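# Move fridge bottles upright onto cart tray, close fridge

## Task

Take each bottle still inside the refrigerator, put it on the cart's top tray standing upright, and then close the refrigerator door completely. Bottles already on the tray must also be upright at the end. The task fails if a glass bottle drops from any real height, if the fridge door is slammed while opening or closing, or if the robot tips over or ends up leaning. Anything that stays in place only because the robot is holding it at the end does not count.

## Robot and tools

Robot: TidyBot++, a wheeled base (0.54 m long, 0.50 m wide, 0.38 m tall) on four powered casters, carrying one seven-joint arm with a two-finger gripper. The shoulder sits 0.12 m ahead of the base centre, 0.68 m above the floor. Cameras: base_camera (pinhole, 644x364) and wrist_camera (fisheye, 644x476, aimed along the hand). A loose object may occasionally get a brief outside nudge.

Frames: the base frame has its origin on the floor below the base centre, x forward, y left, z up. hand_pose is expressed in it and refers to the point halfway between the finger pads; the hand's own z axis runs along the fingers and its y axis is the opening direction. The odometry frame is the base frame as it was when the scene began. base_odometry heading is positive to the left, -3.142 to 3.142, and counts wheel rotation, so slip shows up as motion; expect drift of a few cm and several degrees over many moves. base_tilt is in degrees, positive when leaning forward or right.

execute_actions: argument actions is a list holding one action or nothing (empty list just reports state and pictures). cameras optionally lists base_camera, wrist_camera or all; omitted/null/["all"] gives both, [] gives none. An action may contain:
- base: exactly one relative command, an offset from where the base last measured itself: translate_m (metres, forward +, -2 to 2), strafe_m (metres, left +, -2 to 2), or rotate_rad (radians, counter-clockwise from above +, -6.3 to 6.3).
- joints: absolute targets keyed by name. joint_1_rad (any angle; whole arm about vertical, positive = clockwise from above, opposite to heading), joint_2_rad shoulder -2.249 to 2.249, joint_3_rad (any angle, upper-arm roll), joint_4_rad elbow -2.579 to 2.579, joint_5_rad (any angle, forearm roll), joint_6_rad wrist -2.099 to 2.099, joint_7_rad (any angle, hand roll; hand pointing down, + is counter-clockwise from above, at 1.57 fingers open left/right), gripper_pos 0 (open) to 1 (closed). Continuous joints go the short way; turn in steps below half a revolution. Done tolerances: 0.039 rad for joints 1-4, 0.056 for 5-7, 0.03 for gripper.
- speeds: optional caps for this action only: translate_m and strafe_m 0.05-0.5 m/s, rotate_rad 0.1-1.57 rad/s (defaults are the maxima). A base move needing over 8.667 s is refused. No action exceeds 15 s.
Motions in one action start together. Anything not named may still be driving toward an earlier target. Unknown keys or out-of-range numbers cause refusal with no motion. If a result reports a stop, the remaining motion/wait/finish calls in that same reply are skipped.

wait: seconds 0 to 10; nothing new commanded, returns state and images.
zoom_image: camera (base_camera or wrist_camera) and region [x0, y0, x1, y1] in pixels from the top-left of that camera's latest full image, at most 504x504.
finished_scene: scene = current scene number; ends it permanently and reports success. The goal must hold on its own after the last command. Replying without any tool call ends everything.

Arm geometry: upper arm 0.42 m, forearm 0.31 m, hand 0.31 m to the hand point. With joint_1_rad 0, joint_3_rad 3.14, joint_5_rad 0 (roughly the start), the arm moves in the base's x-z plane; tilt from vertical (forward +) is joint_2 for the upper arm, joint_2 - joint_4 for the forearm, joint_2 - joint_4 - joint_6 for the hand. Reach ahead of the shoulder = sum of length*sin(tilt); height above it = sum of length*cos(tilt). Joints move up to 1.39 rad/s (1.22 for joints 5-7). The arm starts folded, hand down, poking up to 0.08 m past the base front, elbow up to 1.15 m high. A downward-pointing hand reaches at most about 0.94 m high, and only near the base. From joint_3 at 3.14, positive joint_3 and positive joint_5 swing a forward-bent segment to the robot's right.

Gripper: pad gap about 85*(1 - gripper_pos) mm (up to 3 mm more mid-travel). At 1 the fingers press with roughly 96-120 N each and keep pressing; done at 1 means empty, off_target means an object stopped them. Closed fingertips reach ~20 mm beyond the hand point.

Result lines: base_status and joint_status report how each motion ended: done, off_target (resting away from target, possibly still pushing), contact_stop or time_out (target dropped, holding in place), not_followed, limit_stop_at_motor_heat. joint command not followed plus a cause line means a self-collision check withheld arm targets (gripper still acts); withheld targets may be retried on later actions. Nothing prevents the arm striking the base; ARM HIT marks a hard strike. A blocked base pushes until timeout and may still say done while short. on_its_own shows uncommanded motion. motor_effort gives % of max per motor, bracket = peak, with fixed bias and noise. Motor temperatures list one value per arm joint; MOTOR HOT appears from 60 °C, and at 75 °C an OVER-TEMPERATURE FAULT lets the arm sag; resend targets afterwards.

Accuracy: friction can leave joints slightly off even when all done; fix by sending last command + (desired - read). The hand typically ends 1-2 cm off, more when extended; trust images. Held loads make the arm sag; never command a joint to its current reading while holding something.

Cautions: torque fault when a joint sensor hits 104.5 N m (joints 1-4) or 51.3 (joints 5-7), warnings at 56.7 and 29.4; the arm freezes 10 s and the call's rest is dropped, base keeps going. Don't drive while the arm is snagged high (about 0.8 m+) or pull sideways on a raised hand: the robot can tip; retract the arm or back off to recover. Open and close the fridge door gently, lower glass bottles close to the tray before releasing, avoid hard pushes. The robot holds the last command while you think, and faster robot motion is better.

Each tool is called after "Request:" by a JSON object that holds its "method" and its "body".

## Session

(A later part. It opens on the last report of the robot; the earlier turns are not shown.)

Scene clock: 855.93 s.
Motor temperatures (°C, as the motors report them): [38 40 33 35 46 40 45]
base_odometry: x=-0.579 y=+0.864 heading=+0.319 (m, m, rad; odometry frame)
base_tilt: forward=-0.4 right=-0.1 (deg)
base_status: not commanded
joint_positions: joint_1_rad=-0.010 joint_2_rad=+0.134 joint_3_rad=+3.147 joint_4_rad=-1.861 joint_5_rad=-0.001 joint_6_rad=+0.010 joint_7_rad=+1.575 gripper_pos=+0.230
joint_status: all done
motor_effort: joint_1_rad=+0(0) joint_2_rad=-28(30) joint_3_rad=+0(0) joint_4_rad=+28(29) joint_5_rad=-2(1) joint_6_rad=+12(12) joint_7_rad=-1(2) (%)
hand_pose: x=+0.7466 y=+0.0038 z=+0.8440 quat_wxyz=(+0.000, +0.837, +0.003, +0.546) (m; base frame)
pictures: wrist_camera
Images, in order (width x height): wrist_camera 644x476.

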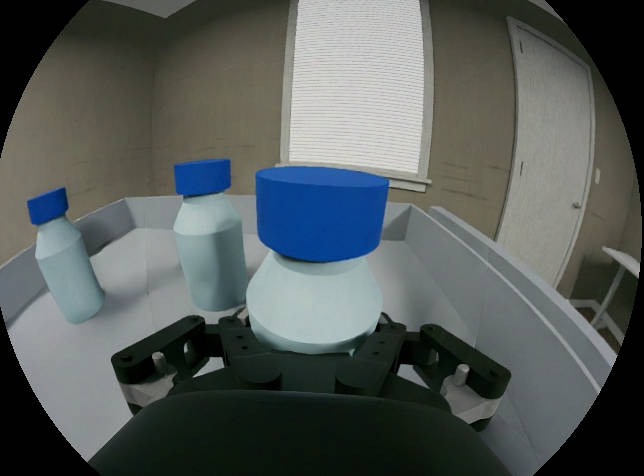

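Request:
{"method": "execute_actions", "body": {"actions": [{"joints": {"gripper_pos": 0.0}}], "cameras": ["wrist_camera"]}}

Request:
{"method": "execute_actions", "body": {"actions": [{"base": {"translate_m": -0.22}, "joints": {"joint_2_rad": 0.07, "joint_4_rad": -1.62, "joint_6_rad": -0.27}, "speeds": {"translate_m": 0.2}}]}}

Scene clock: 863.53 s.
Motor temperatures (°C, as the motors report them): [38 40 33 35 46 40 45]
base_odometry: x=-0.579 y=+0.864 heading=+0.319 (m, m, rad; odometry frame)
base_tilt: forward=-0.4 right=-0.2 (deg)
base_status: not commanded
joint_positions: joint_1_rad=-0.010 joint_2_rad=+0.126 joint_3_rad=+3.147 joint_4_rad=-1.853 joint_5_rad=-0.001 joint_6_rad=+0.031 joint_7_rad=+1.575 gripper_pos=+0.000
joint_status: all done
motor_effort: joint_1_rad=+0(0) joint_2_rad=-25(29) joint_3_rad=+0(1) joint_4_rad=+23(28) joint_5_rad=-2(1) joint_6_rad=+8(11) joint_7_rad=-1(1) (%)
hand_pose: x=+0.7498 y=+0.0038 z=+0.8600 quat_wxyz=(+0.000, +0.827, +0.003, +0.562) (m; base frame)
pictures: wrist_camera
Images, in order (width x height): wrist_camera 644x476.

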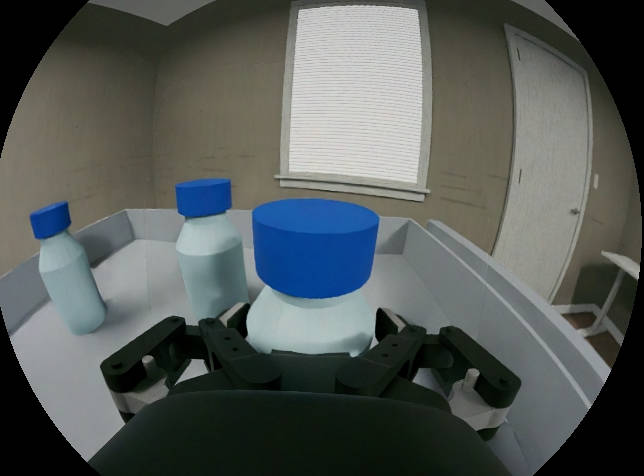

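Scene clock: 865.40 s.
Motor temperatures (°C, as the motors report them): [38 40 33 35 46 40 45]
base_odometry: x=-0.788 y=+0.795 heading=+0.320 (m, m, rad; odometry frame)
base_tilt: forward=-0.4 right=-0.1 (deg)
base_status: done
joint_positions: joint_1_rad=-0.009 joint_2_rad=+0.071 joint_3_rad=+3.147 joint_4_rad=-1.626 joint_5_rad=-0.001 joint_6_rad=-0.237 joint_7_rad=+1.575 gripper_pos=+0.000
joint_status: all done
motor_effort: joint_1_rad=+0(1) joint_2_rad=-23(29) joint_3_rad=+0(1) joint_4_rad=+24(26) joint_5_rad=-1(1) joint_6_rad=+8(8) joint_7_rad=-1(1) (%)
hand_pose: x=+0.7517 y=+0.0034 z=+0.9516 quat_wxyz=(+0.000, +0.823, +0.003, +0.568) (m; base frame)
pictures: base_camera, wrist_camera
Images, in order (width x height): base_camera 644x364, wrist_camera 644x476.

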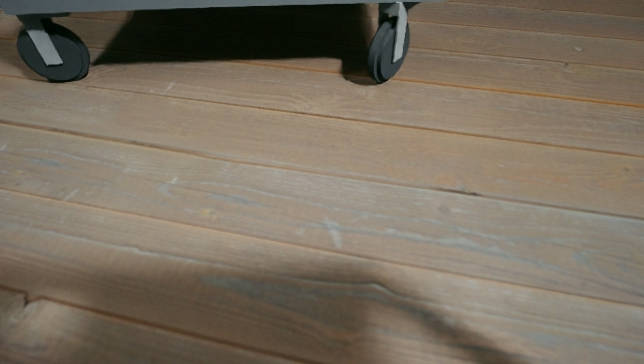

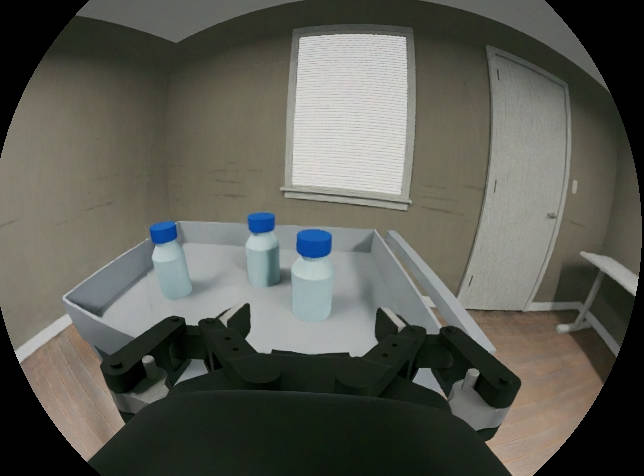

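Request:
{"method": "execute_actions", "body": {"actions": [{"base": {"rotate_rad": 2.96}, "joints": {"joint_2_rad": -0.3, "joint_4_rad": -0.3, "joint_6_rad": -1.7}}]}}

Scene clock: 922.57 s.
Motor temperatures (°C, as the motors report them): [38 39 33 35 46 40 45]
base_odometry: x=-0.788 y=+0.795 heading=-3.004 (m, m, rad; odometry frame)
base_tilt: forward=-0.5 right=-0.2 (deg)
base_status: done
joint_positions: joint_1_rad=-0.010 joint_2_rad=-0.296 joint_3_rad=+3.148 joint_4_rad=-0.308 joint_5_rad=-0.001 joint_6_rad=-1.666 joint_7_rad=+1.575 gripper_pos=+0.000
joint_status: all done
motor_effort: joint_1_rad=+0(3) joint_2_rad=+6(26) joint_3_rad=+0(3) joint_4_rad=+6(27) joint_5_rad=-1(0) joint_6_rad=+9(9) joint_7_rad=-1(1) (%)
hand_pose: x=+0.3097 y=+0.0012 z=+1.3652 quat_wxyz=(-0.001, +0.744, +0.003, +0.668) (m; base frame)
pictures: base_camera, wrist_camera
Images, in order (width x height): base_camera 644x364, wrist_camera 644x476.

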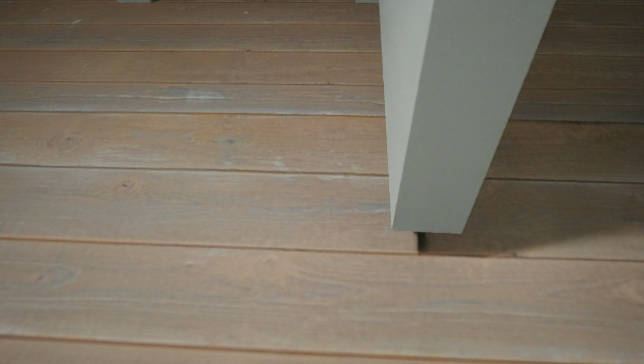

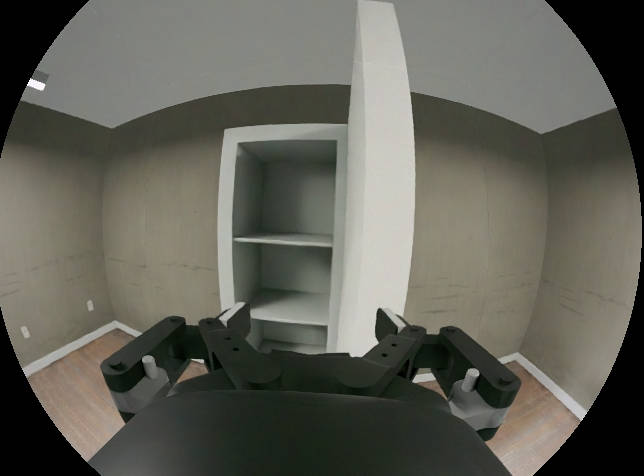

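Request:
{"method": "execute_actions", "body": {"actions": [{"base": {"strafe_m": -0.28}, "joints": {"gripper_pos": 1.0}}], "cameras": []}}

Request:
{"method": "execute_actions", "body": {"actions": [{"base": {"translate_m": -0.12}, "joints": {"joint_2_rad": 1.275, "joint_4_rad": -1.645, "joint_6_rad": 1.37}}]}}

Scene clock: 948.13 s.
Motor temperatures (°C, as the motors report them): [38 39 33 35 46 40 45]
base_odometry: x=-0.827 y=+1.072 heading=-3.003 (m, m, rad; odometry frame)
base_tilt: forward=-0.5 right=-0.1 (deg)
base_status: done
joint_positions: joint_1_rad=-0.010 joint_2_rad=-0.296 joint_3_rad=+3.148 joint_4_rad=-0.308 joint_5_rad=-0.001 joint_6_rad=-1.666 joint_7_rad=+1.575 gripper_pos=+0.999
joint_status: all done
motor_effort: joint_1_rad=+0(1) joint_2_rad=+5(6) joint_3_rad=+0(1) joint_4_rad=+7(7) joint_5_rad=-2(3) joint_6_rad=+9(9) joint_7_rad=-1(1) (%)
hand_pose: x=+0.3097 y=+0.0012 z=+1.3652 quat_wxyz=(-0.001, +0.744, +0.003, +0.668) (m; base frame)
pictures: none
No camera images: the call's "cameras" was empty. Leave "cameras" out to get every camera's image.

Scene clock: 951.73 s.
Motor temperatures (°C, as the motors report them): [38 39 33 35 46 40 45]
base_odometry: x=-0.708 y=+1.089 heading=-3.003 (m, m, rad; odometry frame)
base_tilt: forward=-0.4 right=-0.2 (deg)
base_status: done
joint_positions: joint_1_rad=-0.010 joint_2_rad=+1.275 joint_3_rad=+3.148 joint_4_rad=-1.639 joint_5_rad=-0.001 joint_6_rad=+1.336 joint_7_rad=+1.575 gripper_pos=+0.999
joint_status: all done
motor_effort: joint_1_rad=+0(1) joint_2_rad=-45(49) joint_3_rad=+0(1) joint_4_rad=+11(25) joint_5_rad=-1(1) joint_6_rad=+9(10) joint_7_rad=-1(1) (%)
hand_pose: x=+0.9039 y=+0.0065 z=+0.4962 quat_wxyz=(+0.001, +0.709, +0.006, +0.705) (m; base frame)
pictures: base_camera, wrist_camera
Images, in order (width x height): base_camera 644x364, wrist_camera 644x476.

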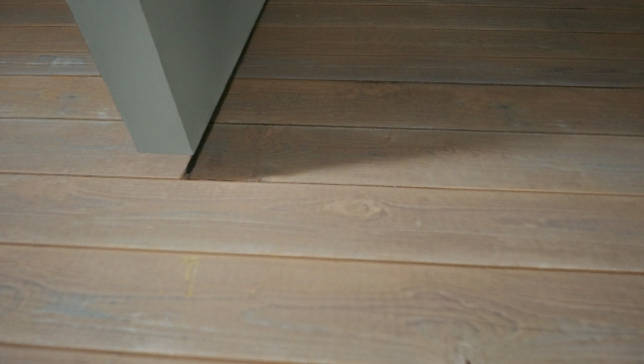

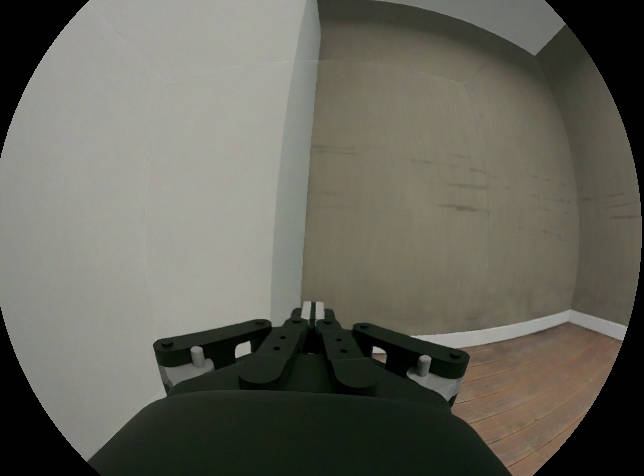

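Request:
{"method": "execute_actions", "body": {"actions": []}}

Scene clock: 972.03 s.
Motor temperatures (°C, as the motors report them): [38 39 33 34 46 40 45]
base_odometry: x=-0.708 y=+1.089 heading=-3.003 (m, m, rad; odometry frame)
base_tilt: forward=-0.4 right=-0.1 (deg)
base_status: done
joint_positions: joint_1_rad=-0.010 joint_2_rad=+1.275 joint_3_rad=+3.148 joint_4_rad=-1.639 joint_5_rad=-0.001 joint_6_rad=+1.336 joint_7_rad=+1.575 gripper_pos=+0.999
joint_status: all done
motor_effort: joint_1_rad=+0(1) joint_2_rad=-44(49) joint_3_rad=-1(1) joint_4_rad=+11(25) joint_5_rad=-1(1) joint_6_rad=+9(10) joint_7_rad=-1(1) (%)
hand_pose: x=+0.9039 y=+0.0065 z=+0.4962 quat_wxyz=(+0.001, +0.709, +0.006, +0.705) (m; base frame)
pictures: base_camera, wrist_camera
Images, in order (width x height): base_camera 644x364, wrist_camera 644x476.

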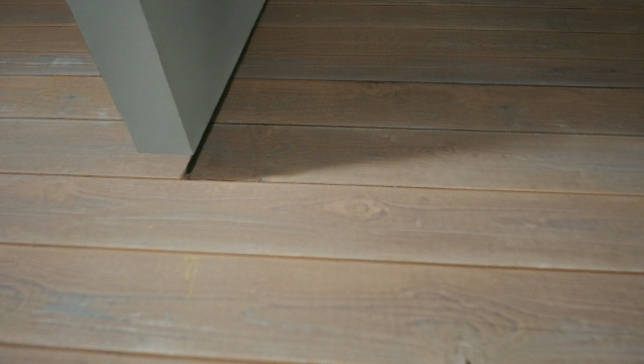

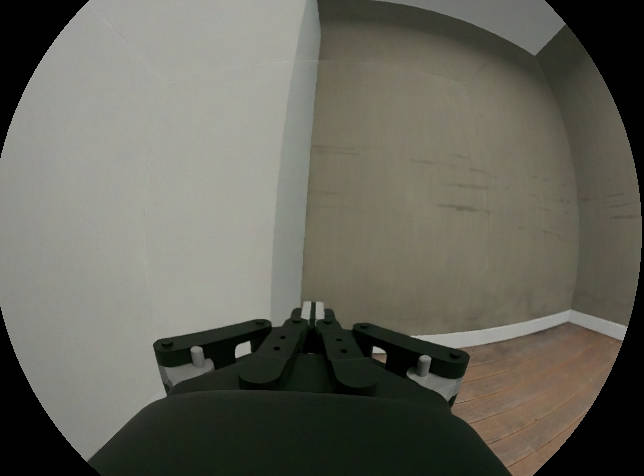

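Request:
{"method": "execute_actions", "body": {"actions": [{"base": {"strafe_m": 0.15}, "speeds": {"strafe_m": 0.07}}]}}

Scene clock: 981.00 s.
Motor temperatures (°C, as the motors report them): [38 39 33 34 46 40 45]
base_odometry: x=-0.687 y=+0.941 heading=-3.003 (m, m, rad; odometry frame)
base_tilt: forward=-0.4 right=-0.2 (deg)
base_status: done
joint_positions: joint_1_rad=-0.004 joint_2_rad=+1.275 joint_3_rad=+3.148 joint_4_rad=-1.639 joint_5_rad=-0.001 joint_6_rad=+1.336 joint_7_rad=+1.575 gripper_pos=+0.999
joint_status: not commanded
motor_effort: joint_1_rad=-1(7) joint_2_rad=-44(46) joint_3_rad=-1(4) joint_4_rad=+11(12) joint_5_rad=-1(2) joint_6_rad=+9(10) joint_7_rad=-1(1) (%)
hand_pose: x=+0.9039 y=+0.0017 z=+0.4962 quat_wxyz=(+0.003, +0.709, +0.004, +0.705) (m; base frame)
pictures: base_camera, wrist_camera
Images, in order (width x height): base_camera 644x364, wrist_camera 644x476.

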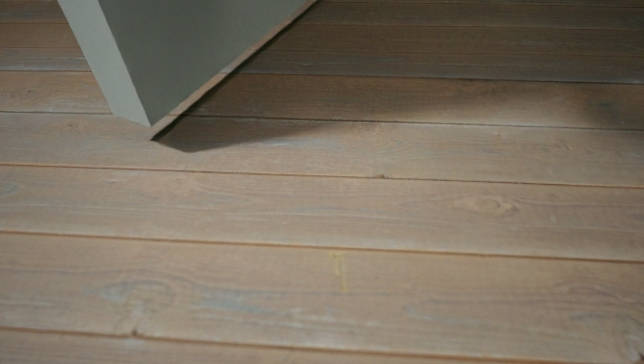

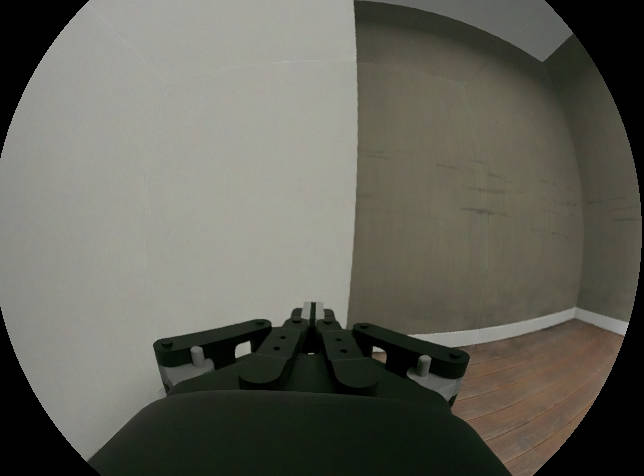

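Request:
{"method": "execute_actions", "body": {"actions": [{"base": {"strafe_m": 0.15}, "speeds": {"strafe_m": 0.07}}]}}

Scene clock: 987.77 s.
Motor temperatures (°C, as the motors report them): [38 39 33 34 46 40 45]
base_odometry: x=-0.666 y=+0.792 heading=-3.003 (m, m, rad; odometry frame)
base_tilt: forward=-0.4 right=-0.2 (deg)
base_status: done
joint_positions: joint_1_rad=-0.002 joint_2_rad=+1.275 joint_3_rad=+3.148 joint_4_rad=-1.639 joint_5_rad=-0.001 joint_6_rad=+1.337 joint_7_rad=+1.575 gripper_pos=+0.999
joint_status: not commanded
motor_effort: joint_1_rad=+0(5) joint_2_rad=-45(45) joint_3_rad=-1(4) joint_4_rad=+11(12) joint_5_rad=-2(4) joint_6_rad=+9(9) joint_7_rad=-1(1) (%)
hand_pose: x=+0.9038 y=-0.0005 z=+0.4963 quat_wxyz=(+0.004, +0.709, +0.003, +0.705) (m; base frame)
pictures: base_camera, wrist_camera
Images, in order (width x height): base_camera 644x364, wrist_camera 644x476.

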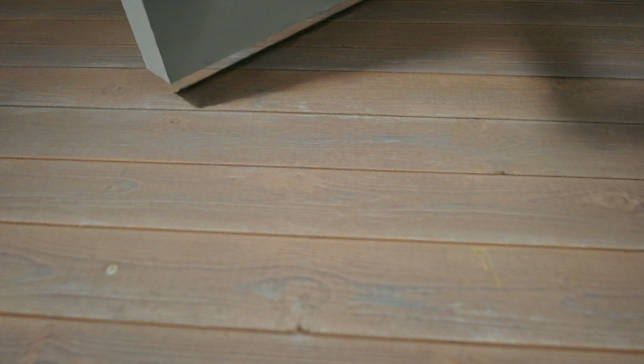

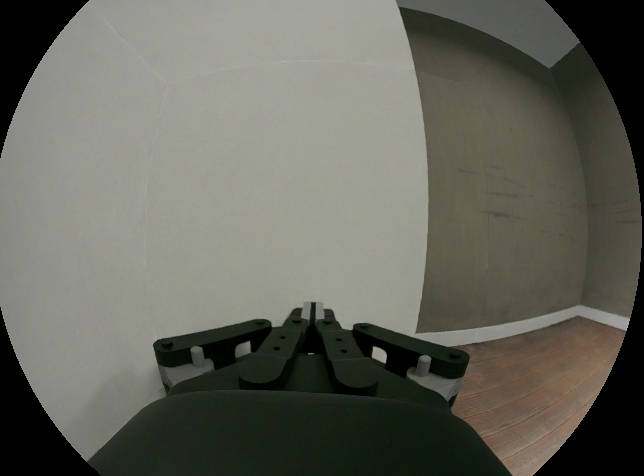

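Request:
{"method": "execute_actions", "body": {"actions": [{"base": {"strafe_m": 0.15}, "speeds": {"strafe_m": 0.07}}]}}

Scene clock: 993.00 s.
Motor temperatures (°C, as the motors report them): [38 39 33 34 46 40 45]
base_odometry: x=-0.645 y=+0.643 heading=-3.003 (m, m, rad; odometry frame)
base_tilt: forward=-0.5 right=-0.2 (deg)
base_status: done
joint_positions: joint_1_rad=-0.005 joint_2_rad=+1.275 joint_3_rad=+3.149 joint_4_rad=-1.639 joint_5_rad=-0.001 joint_6_rad=+1.337 joint_7_rad=+1.575 gripper_pos=+0.999
joint_status: not commanded
motor_effort: joint_1_rad=-1(6) joint_2_rad=-44(45) joint_3_rad=-1(4) joint_4_rad=+11(12) joint_5_rad=-1(5) joint_6_rad=+9(9) joint_7_rad=-1(1) (%)
hand_pose: x=+0.9038 y=+0.0017 z=+0.4963 quat_wxyz=(+0.003, +0.709, +0.004, +0.705) (m; base frame)
pictures: base_camera, wrist_camera
Images, in order (width x height): base_camera 644x364, wrist_camera 644x476.

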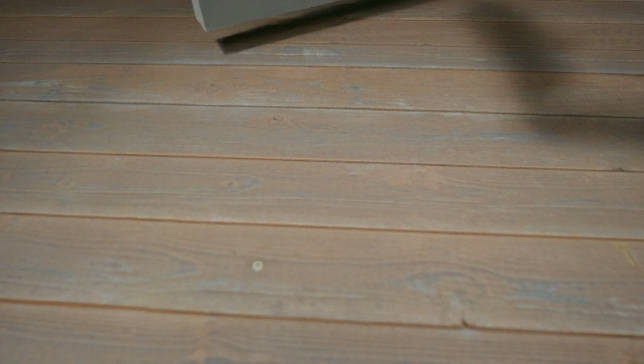

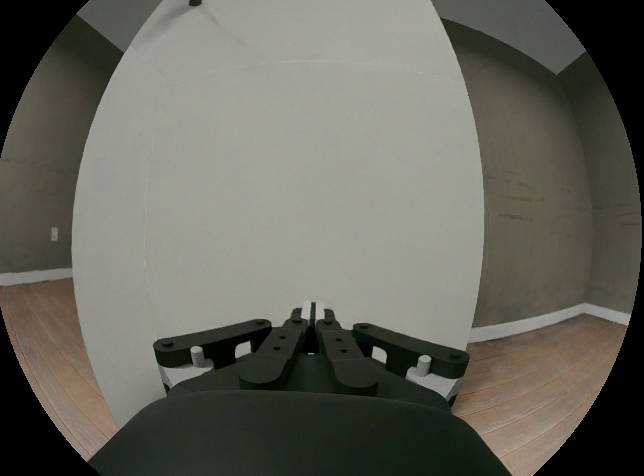

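Request:
{"method": "execute_actions", "body": {"actions": [{"base": {"translate_m": 0.16}, "speeds": {"translate_m": 0.06}}]}}

Scene clock: 1002.83 s.
Motor temperatures (°C, as the motors report them): [38 40 33 34 46 40 45]
base_odometry: x=-0.804 y=+0.621 heading=-3.002 (m, m, rad; odometry frame)
base_tilt: forward=-0.5 right=-0.1 (deg)
base_status: done
joint_positions: joint_1_rad=-0.005 joint_2_rad=+1.275 joint_3_rad=+3.149 joint_4_rad=-1.639 joint_5_rad=-0.001 joint_6_rad=+1.337 joint_7_rad=+1.575 gripper_pos=+0.999
joint_status: not commanded
motor_effort: joint_1_rad=+0(1) joint_2_rad=-44(45) joint_3_rad=-1(1) joint_4_rad=+11(12) joint_5_rad=-1(1) joint_6_rad=+9(9) joint_7_rad=-1(1) (%)
hand_pose: x=+0.9037 y=+0.0017 z=+0.4962 quat_wxyz=(+0.003, +0.709, +0.004, +0.705) (m; base frame)
pictures: base_camera, wrist_camera
Images, in order (width x height): base_camera 644x364, wrist_camera 644x476.

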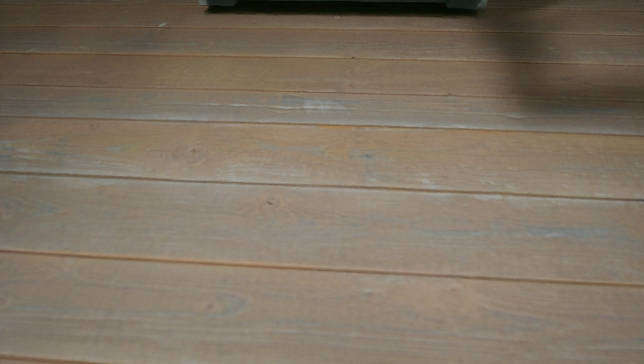

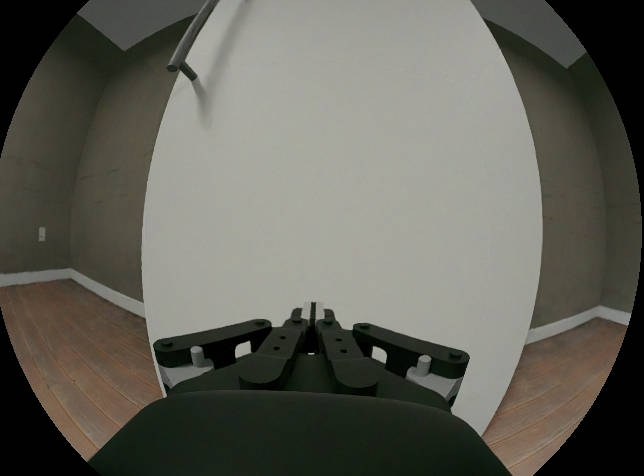

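Request:
{"method": "execute_actions", "body": {"actions": [{"base": {"translate_m": 0.08}, "speeds": {"translate_m": 0.05}}]}}

Scene clock: 1011.47 s.
Motor temperatures (°C, as the motors report them): [38 40 33 34 46 40 45]
base_odometry: x=-0.883 y=+0.609 heading=-3.002 (m, m, rad; odometry frame)
base_tilt: forward=-0.5 right=-0.1 (deg)
base_status: done
joint_positions: joint_1_rad=-0.005 joint_2_rad=+1.275 joint_3_rad=+3.149 joint_4_rad=-1.640 joint_5_rad=-0.001 joint_6_rad=+1.337 joint_7_rad=+1.575 gripper_pos=+0.999
joint_status: not commanded
motor_effort: joint_1_rad=+0(1) joint_2_rad=-43(46) joint_3_rad=-1(2) joint_4_rad=+11(12) joint_5_rad=-1(2) joint_6_rad=+9(10) joint_7_rad=-1(1) (%)
hand_pose: x=+0.9036 y=+0.0017 z=+0.4962 quat_wxyz=(+0.003, +0.709, +0.004, +0.705) (m; base frame)
pictures: base_camera, wrist_camera
Images, in order (width x height): base_camera 644x364, wrist_camera 644x476.

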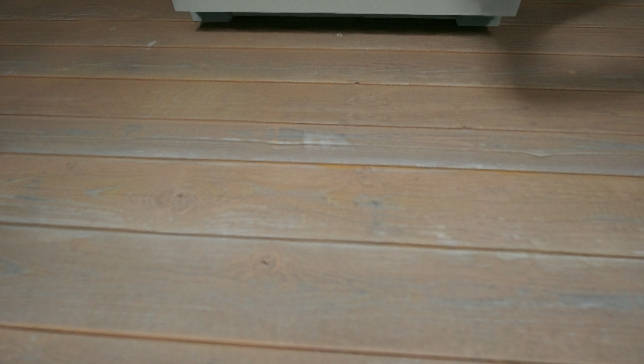

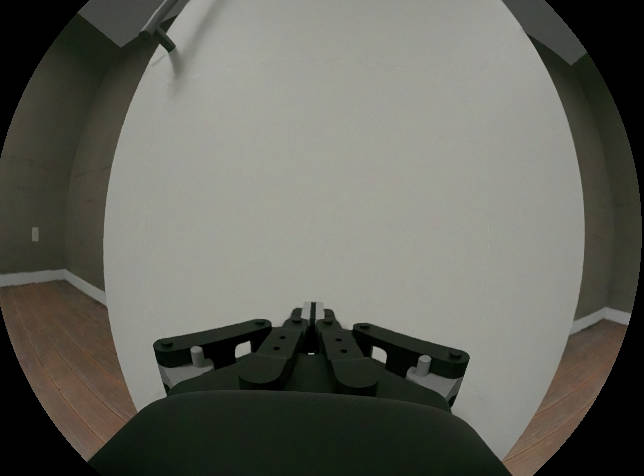

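Request:
{"method": "zoom_image", "body": {"camera": "base_camera", "region": [140, 0, 560, 80]}}

Region (140, 0, 560, 80) of base_camera's 644x364 image, scaled by 1.200; it fills the top 96 rows of this view, and the rest is white.

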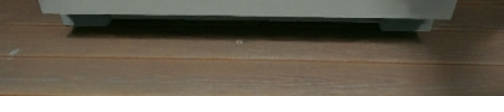

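Request:
{"method": "execute_actions", "body": {"actions": [{"base": {"translate_m": 0.015}, "speeds": {"translate_m": 0.05}}]}}

Scene clock: 1024.03 s.
Motor temperatures (°C, as the motors report them): [38 40 33 34 46 40 45]
base_odometry: x=-0.898 y=+0.607 heading=-3.001 (m, m, rad; odometry frame)
base_tilt: forward=-0.5 right=-0.2 (deg)
base_status: done
joint_positions: joint_1_rad=-0.005 joint_2_rad=+1.274 joint_3_rad=+3.149 joint_4_rad=-1.671 joint_5_rad=-0.001 joint_6_rad=+1.369 joint_7_rad=+1.575 gripper_pos=+0.999
joint_status: not commanded
motor_effort: joint_1_rad=-1(2) joint_2_rad=-43(45) joint_3_rad=-1(2) joint_4_rad=+16(23) joint_5_rad=+0(1) joint_6_rad=+5(9) joint_7_rad=-1(1) (%)
hand_pose: x=+0.8941 y=+0.0016 z=+0.4948 quat_wxyz=(+0.003, +0.709, +0.004, +0.705) (m; base frame)
pictures: base_camera, wrist_camera
Images, in order (width x height): base_camera 644x364, wrist_camera 644x476.

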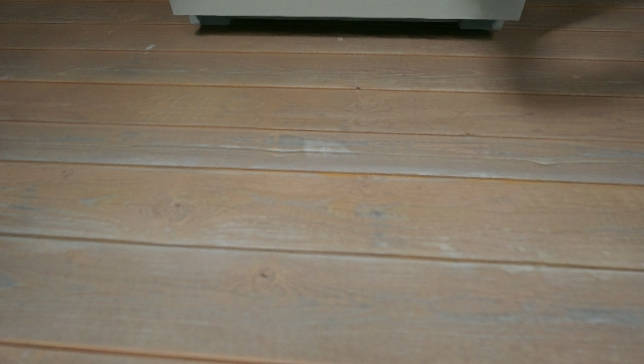

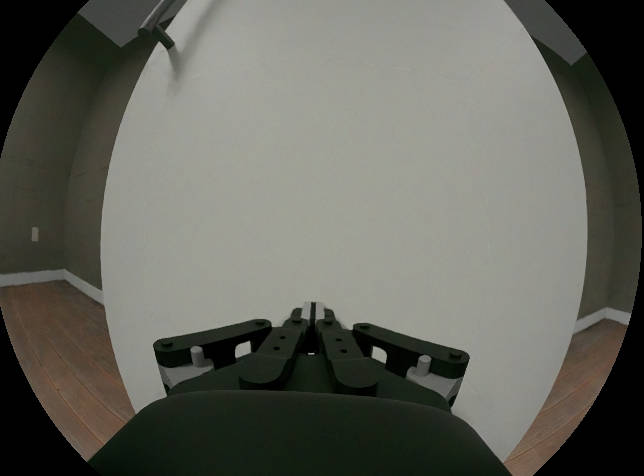

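Request:
{"method": "execute_actions", "body": {"actions": [{"base": {"translate_m": -0.2}, "speeds": {"translate_m": 0.3}}], "cameras": []}}

Request:
{"method": "execute_actions", "body": {"actions": [{"joints": {"joint_1_rad": 3.0, "joint_2_rad": -0.3, "joint_4_rad": -0.3, "joint_6_rad": -2.0}}]}}

Scene clock: 1054.03 s.
Motor temperatures (°C, as the motors report them): [38 40 33 34 46 40 45]
base_odometry: x=-0.700 y=+0.635 heading=-3.000 (m, m, rad; odometry frame)
base_tilt: forward=-0.4 right=-0.1 (deg)
base_status: done
joint_positions: joint_1_rad=-0.004 joint_2_rad=+1.274 joint_3_rad=+3.149 joint_4_rad=-1.642 joint_5_rad=-0.001 joint_6_rad=+1.369 joint_7_rad=+1.575 gripper_pos=+0.999
joint_status: not commanded
motor_effort: joint_1_rad=+0(5) joint_2_rad=-44(48) joint_3_rad=-1(3) joint_4_rad=+11(16) joint_5_rad=-1(0) joint_6_rad=+9(9) joint_7_rad=-1(1) (%)
hand_pose: x=+0.9029 y=+0.0012 z=+0.5059 quat_wxyz=(+0.003, +0.699, +0.004, +0.715) (m; base frame)
pictures: none
No camera images: the call's "cameras" was empty. Leave "cameras" out to get every camera's image.

Scene clock: 1058.17 s.
Motor temperatures (°C, as the motors report them): [38 40 33 34 46 40 45]
base_odometry: x=-0.700 y=+0.635 heading=-3.001 (m, m, rad; odometry frame)
base_tilt: forward=-0.5 right=-0.1 (deg)
base_status: not commanded
joint_positions: joint_1_rad=+2.990 joint_2_rad=-0.298 joint_3_rad=+3.149 joint_4_rad=-0.310 joint_5_rad=-0.001 joint_6_rad=-1.968 joint_7_rad=+1.575 gripper_pos=+0.999
joint_status: all done
motor_effort: joint_1_rad=+0(2) joint_2_rad=+5(50) joint_3_rad=+0(2) joint_4_rad=+6(26) joint_5_rad=-1(2) joint_6_rad=+8(9) joint_7_rad=-1(1) (%)
hand_pose: x=-0.0449 y=-0.0243 z=+1.2748 quat_wxyz=(+0.548, +0.062, -0.833, +0.040) (m; base frame)
pictures: base_camera, wrist_camera
Images, in order (width x height): base_camera 644x364, wrist_camera 644x476.

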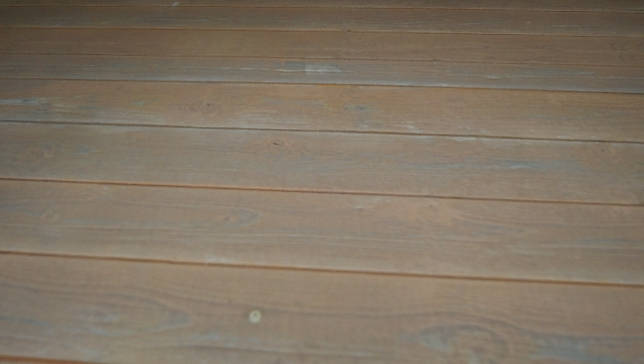

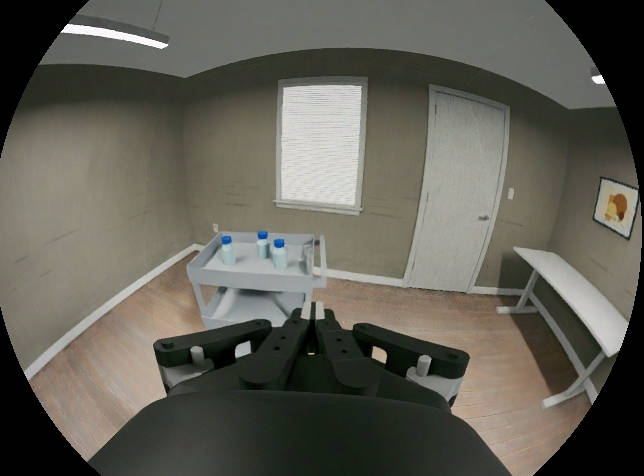

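All three bottles stand upright in the tray and the door is shut.

Request:
{"method": "finished_scene", "body": {"scene": 1}}

The scene is finished: the task was done.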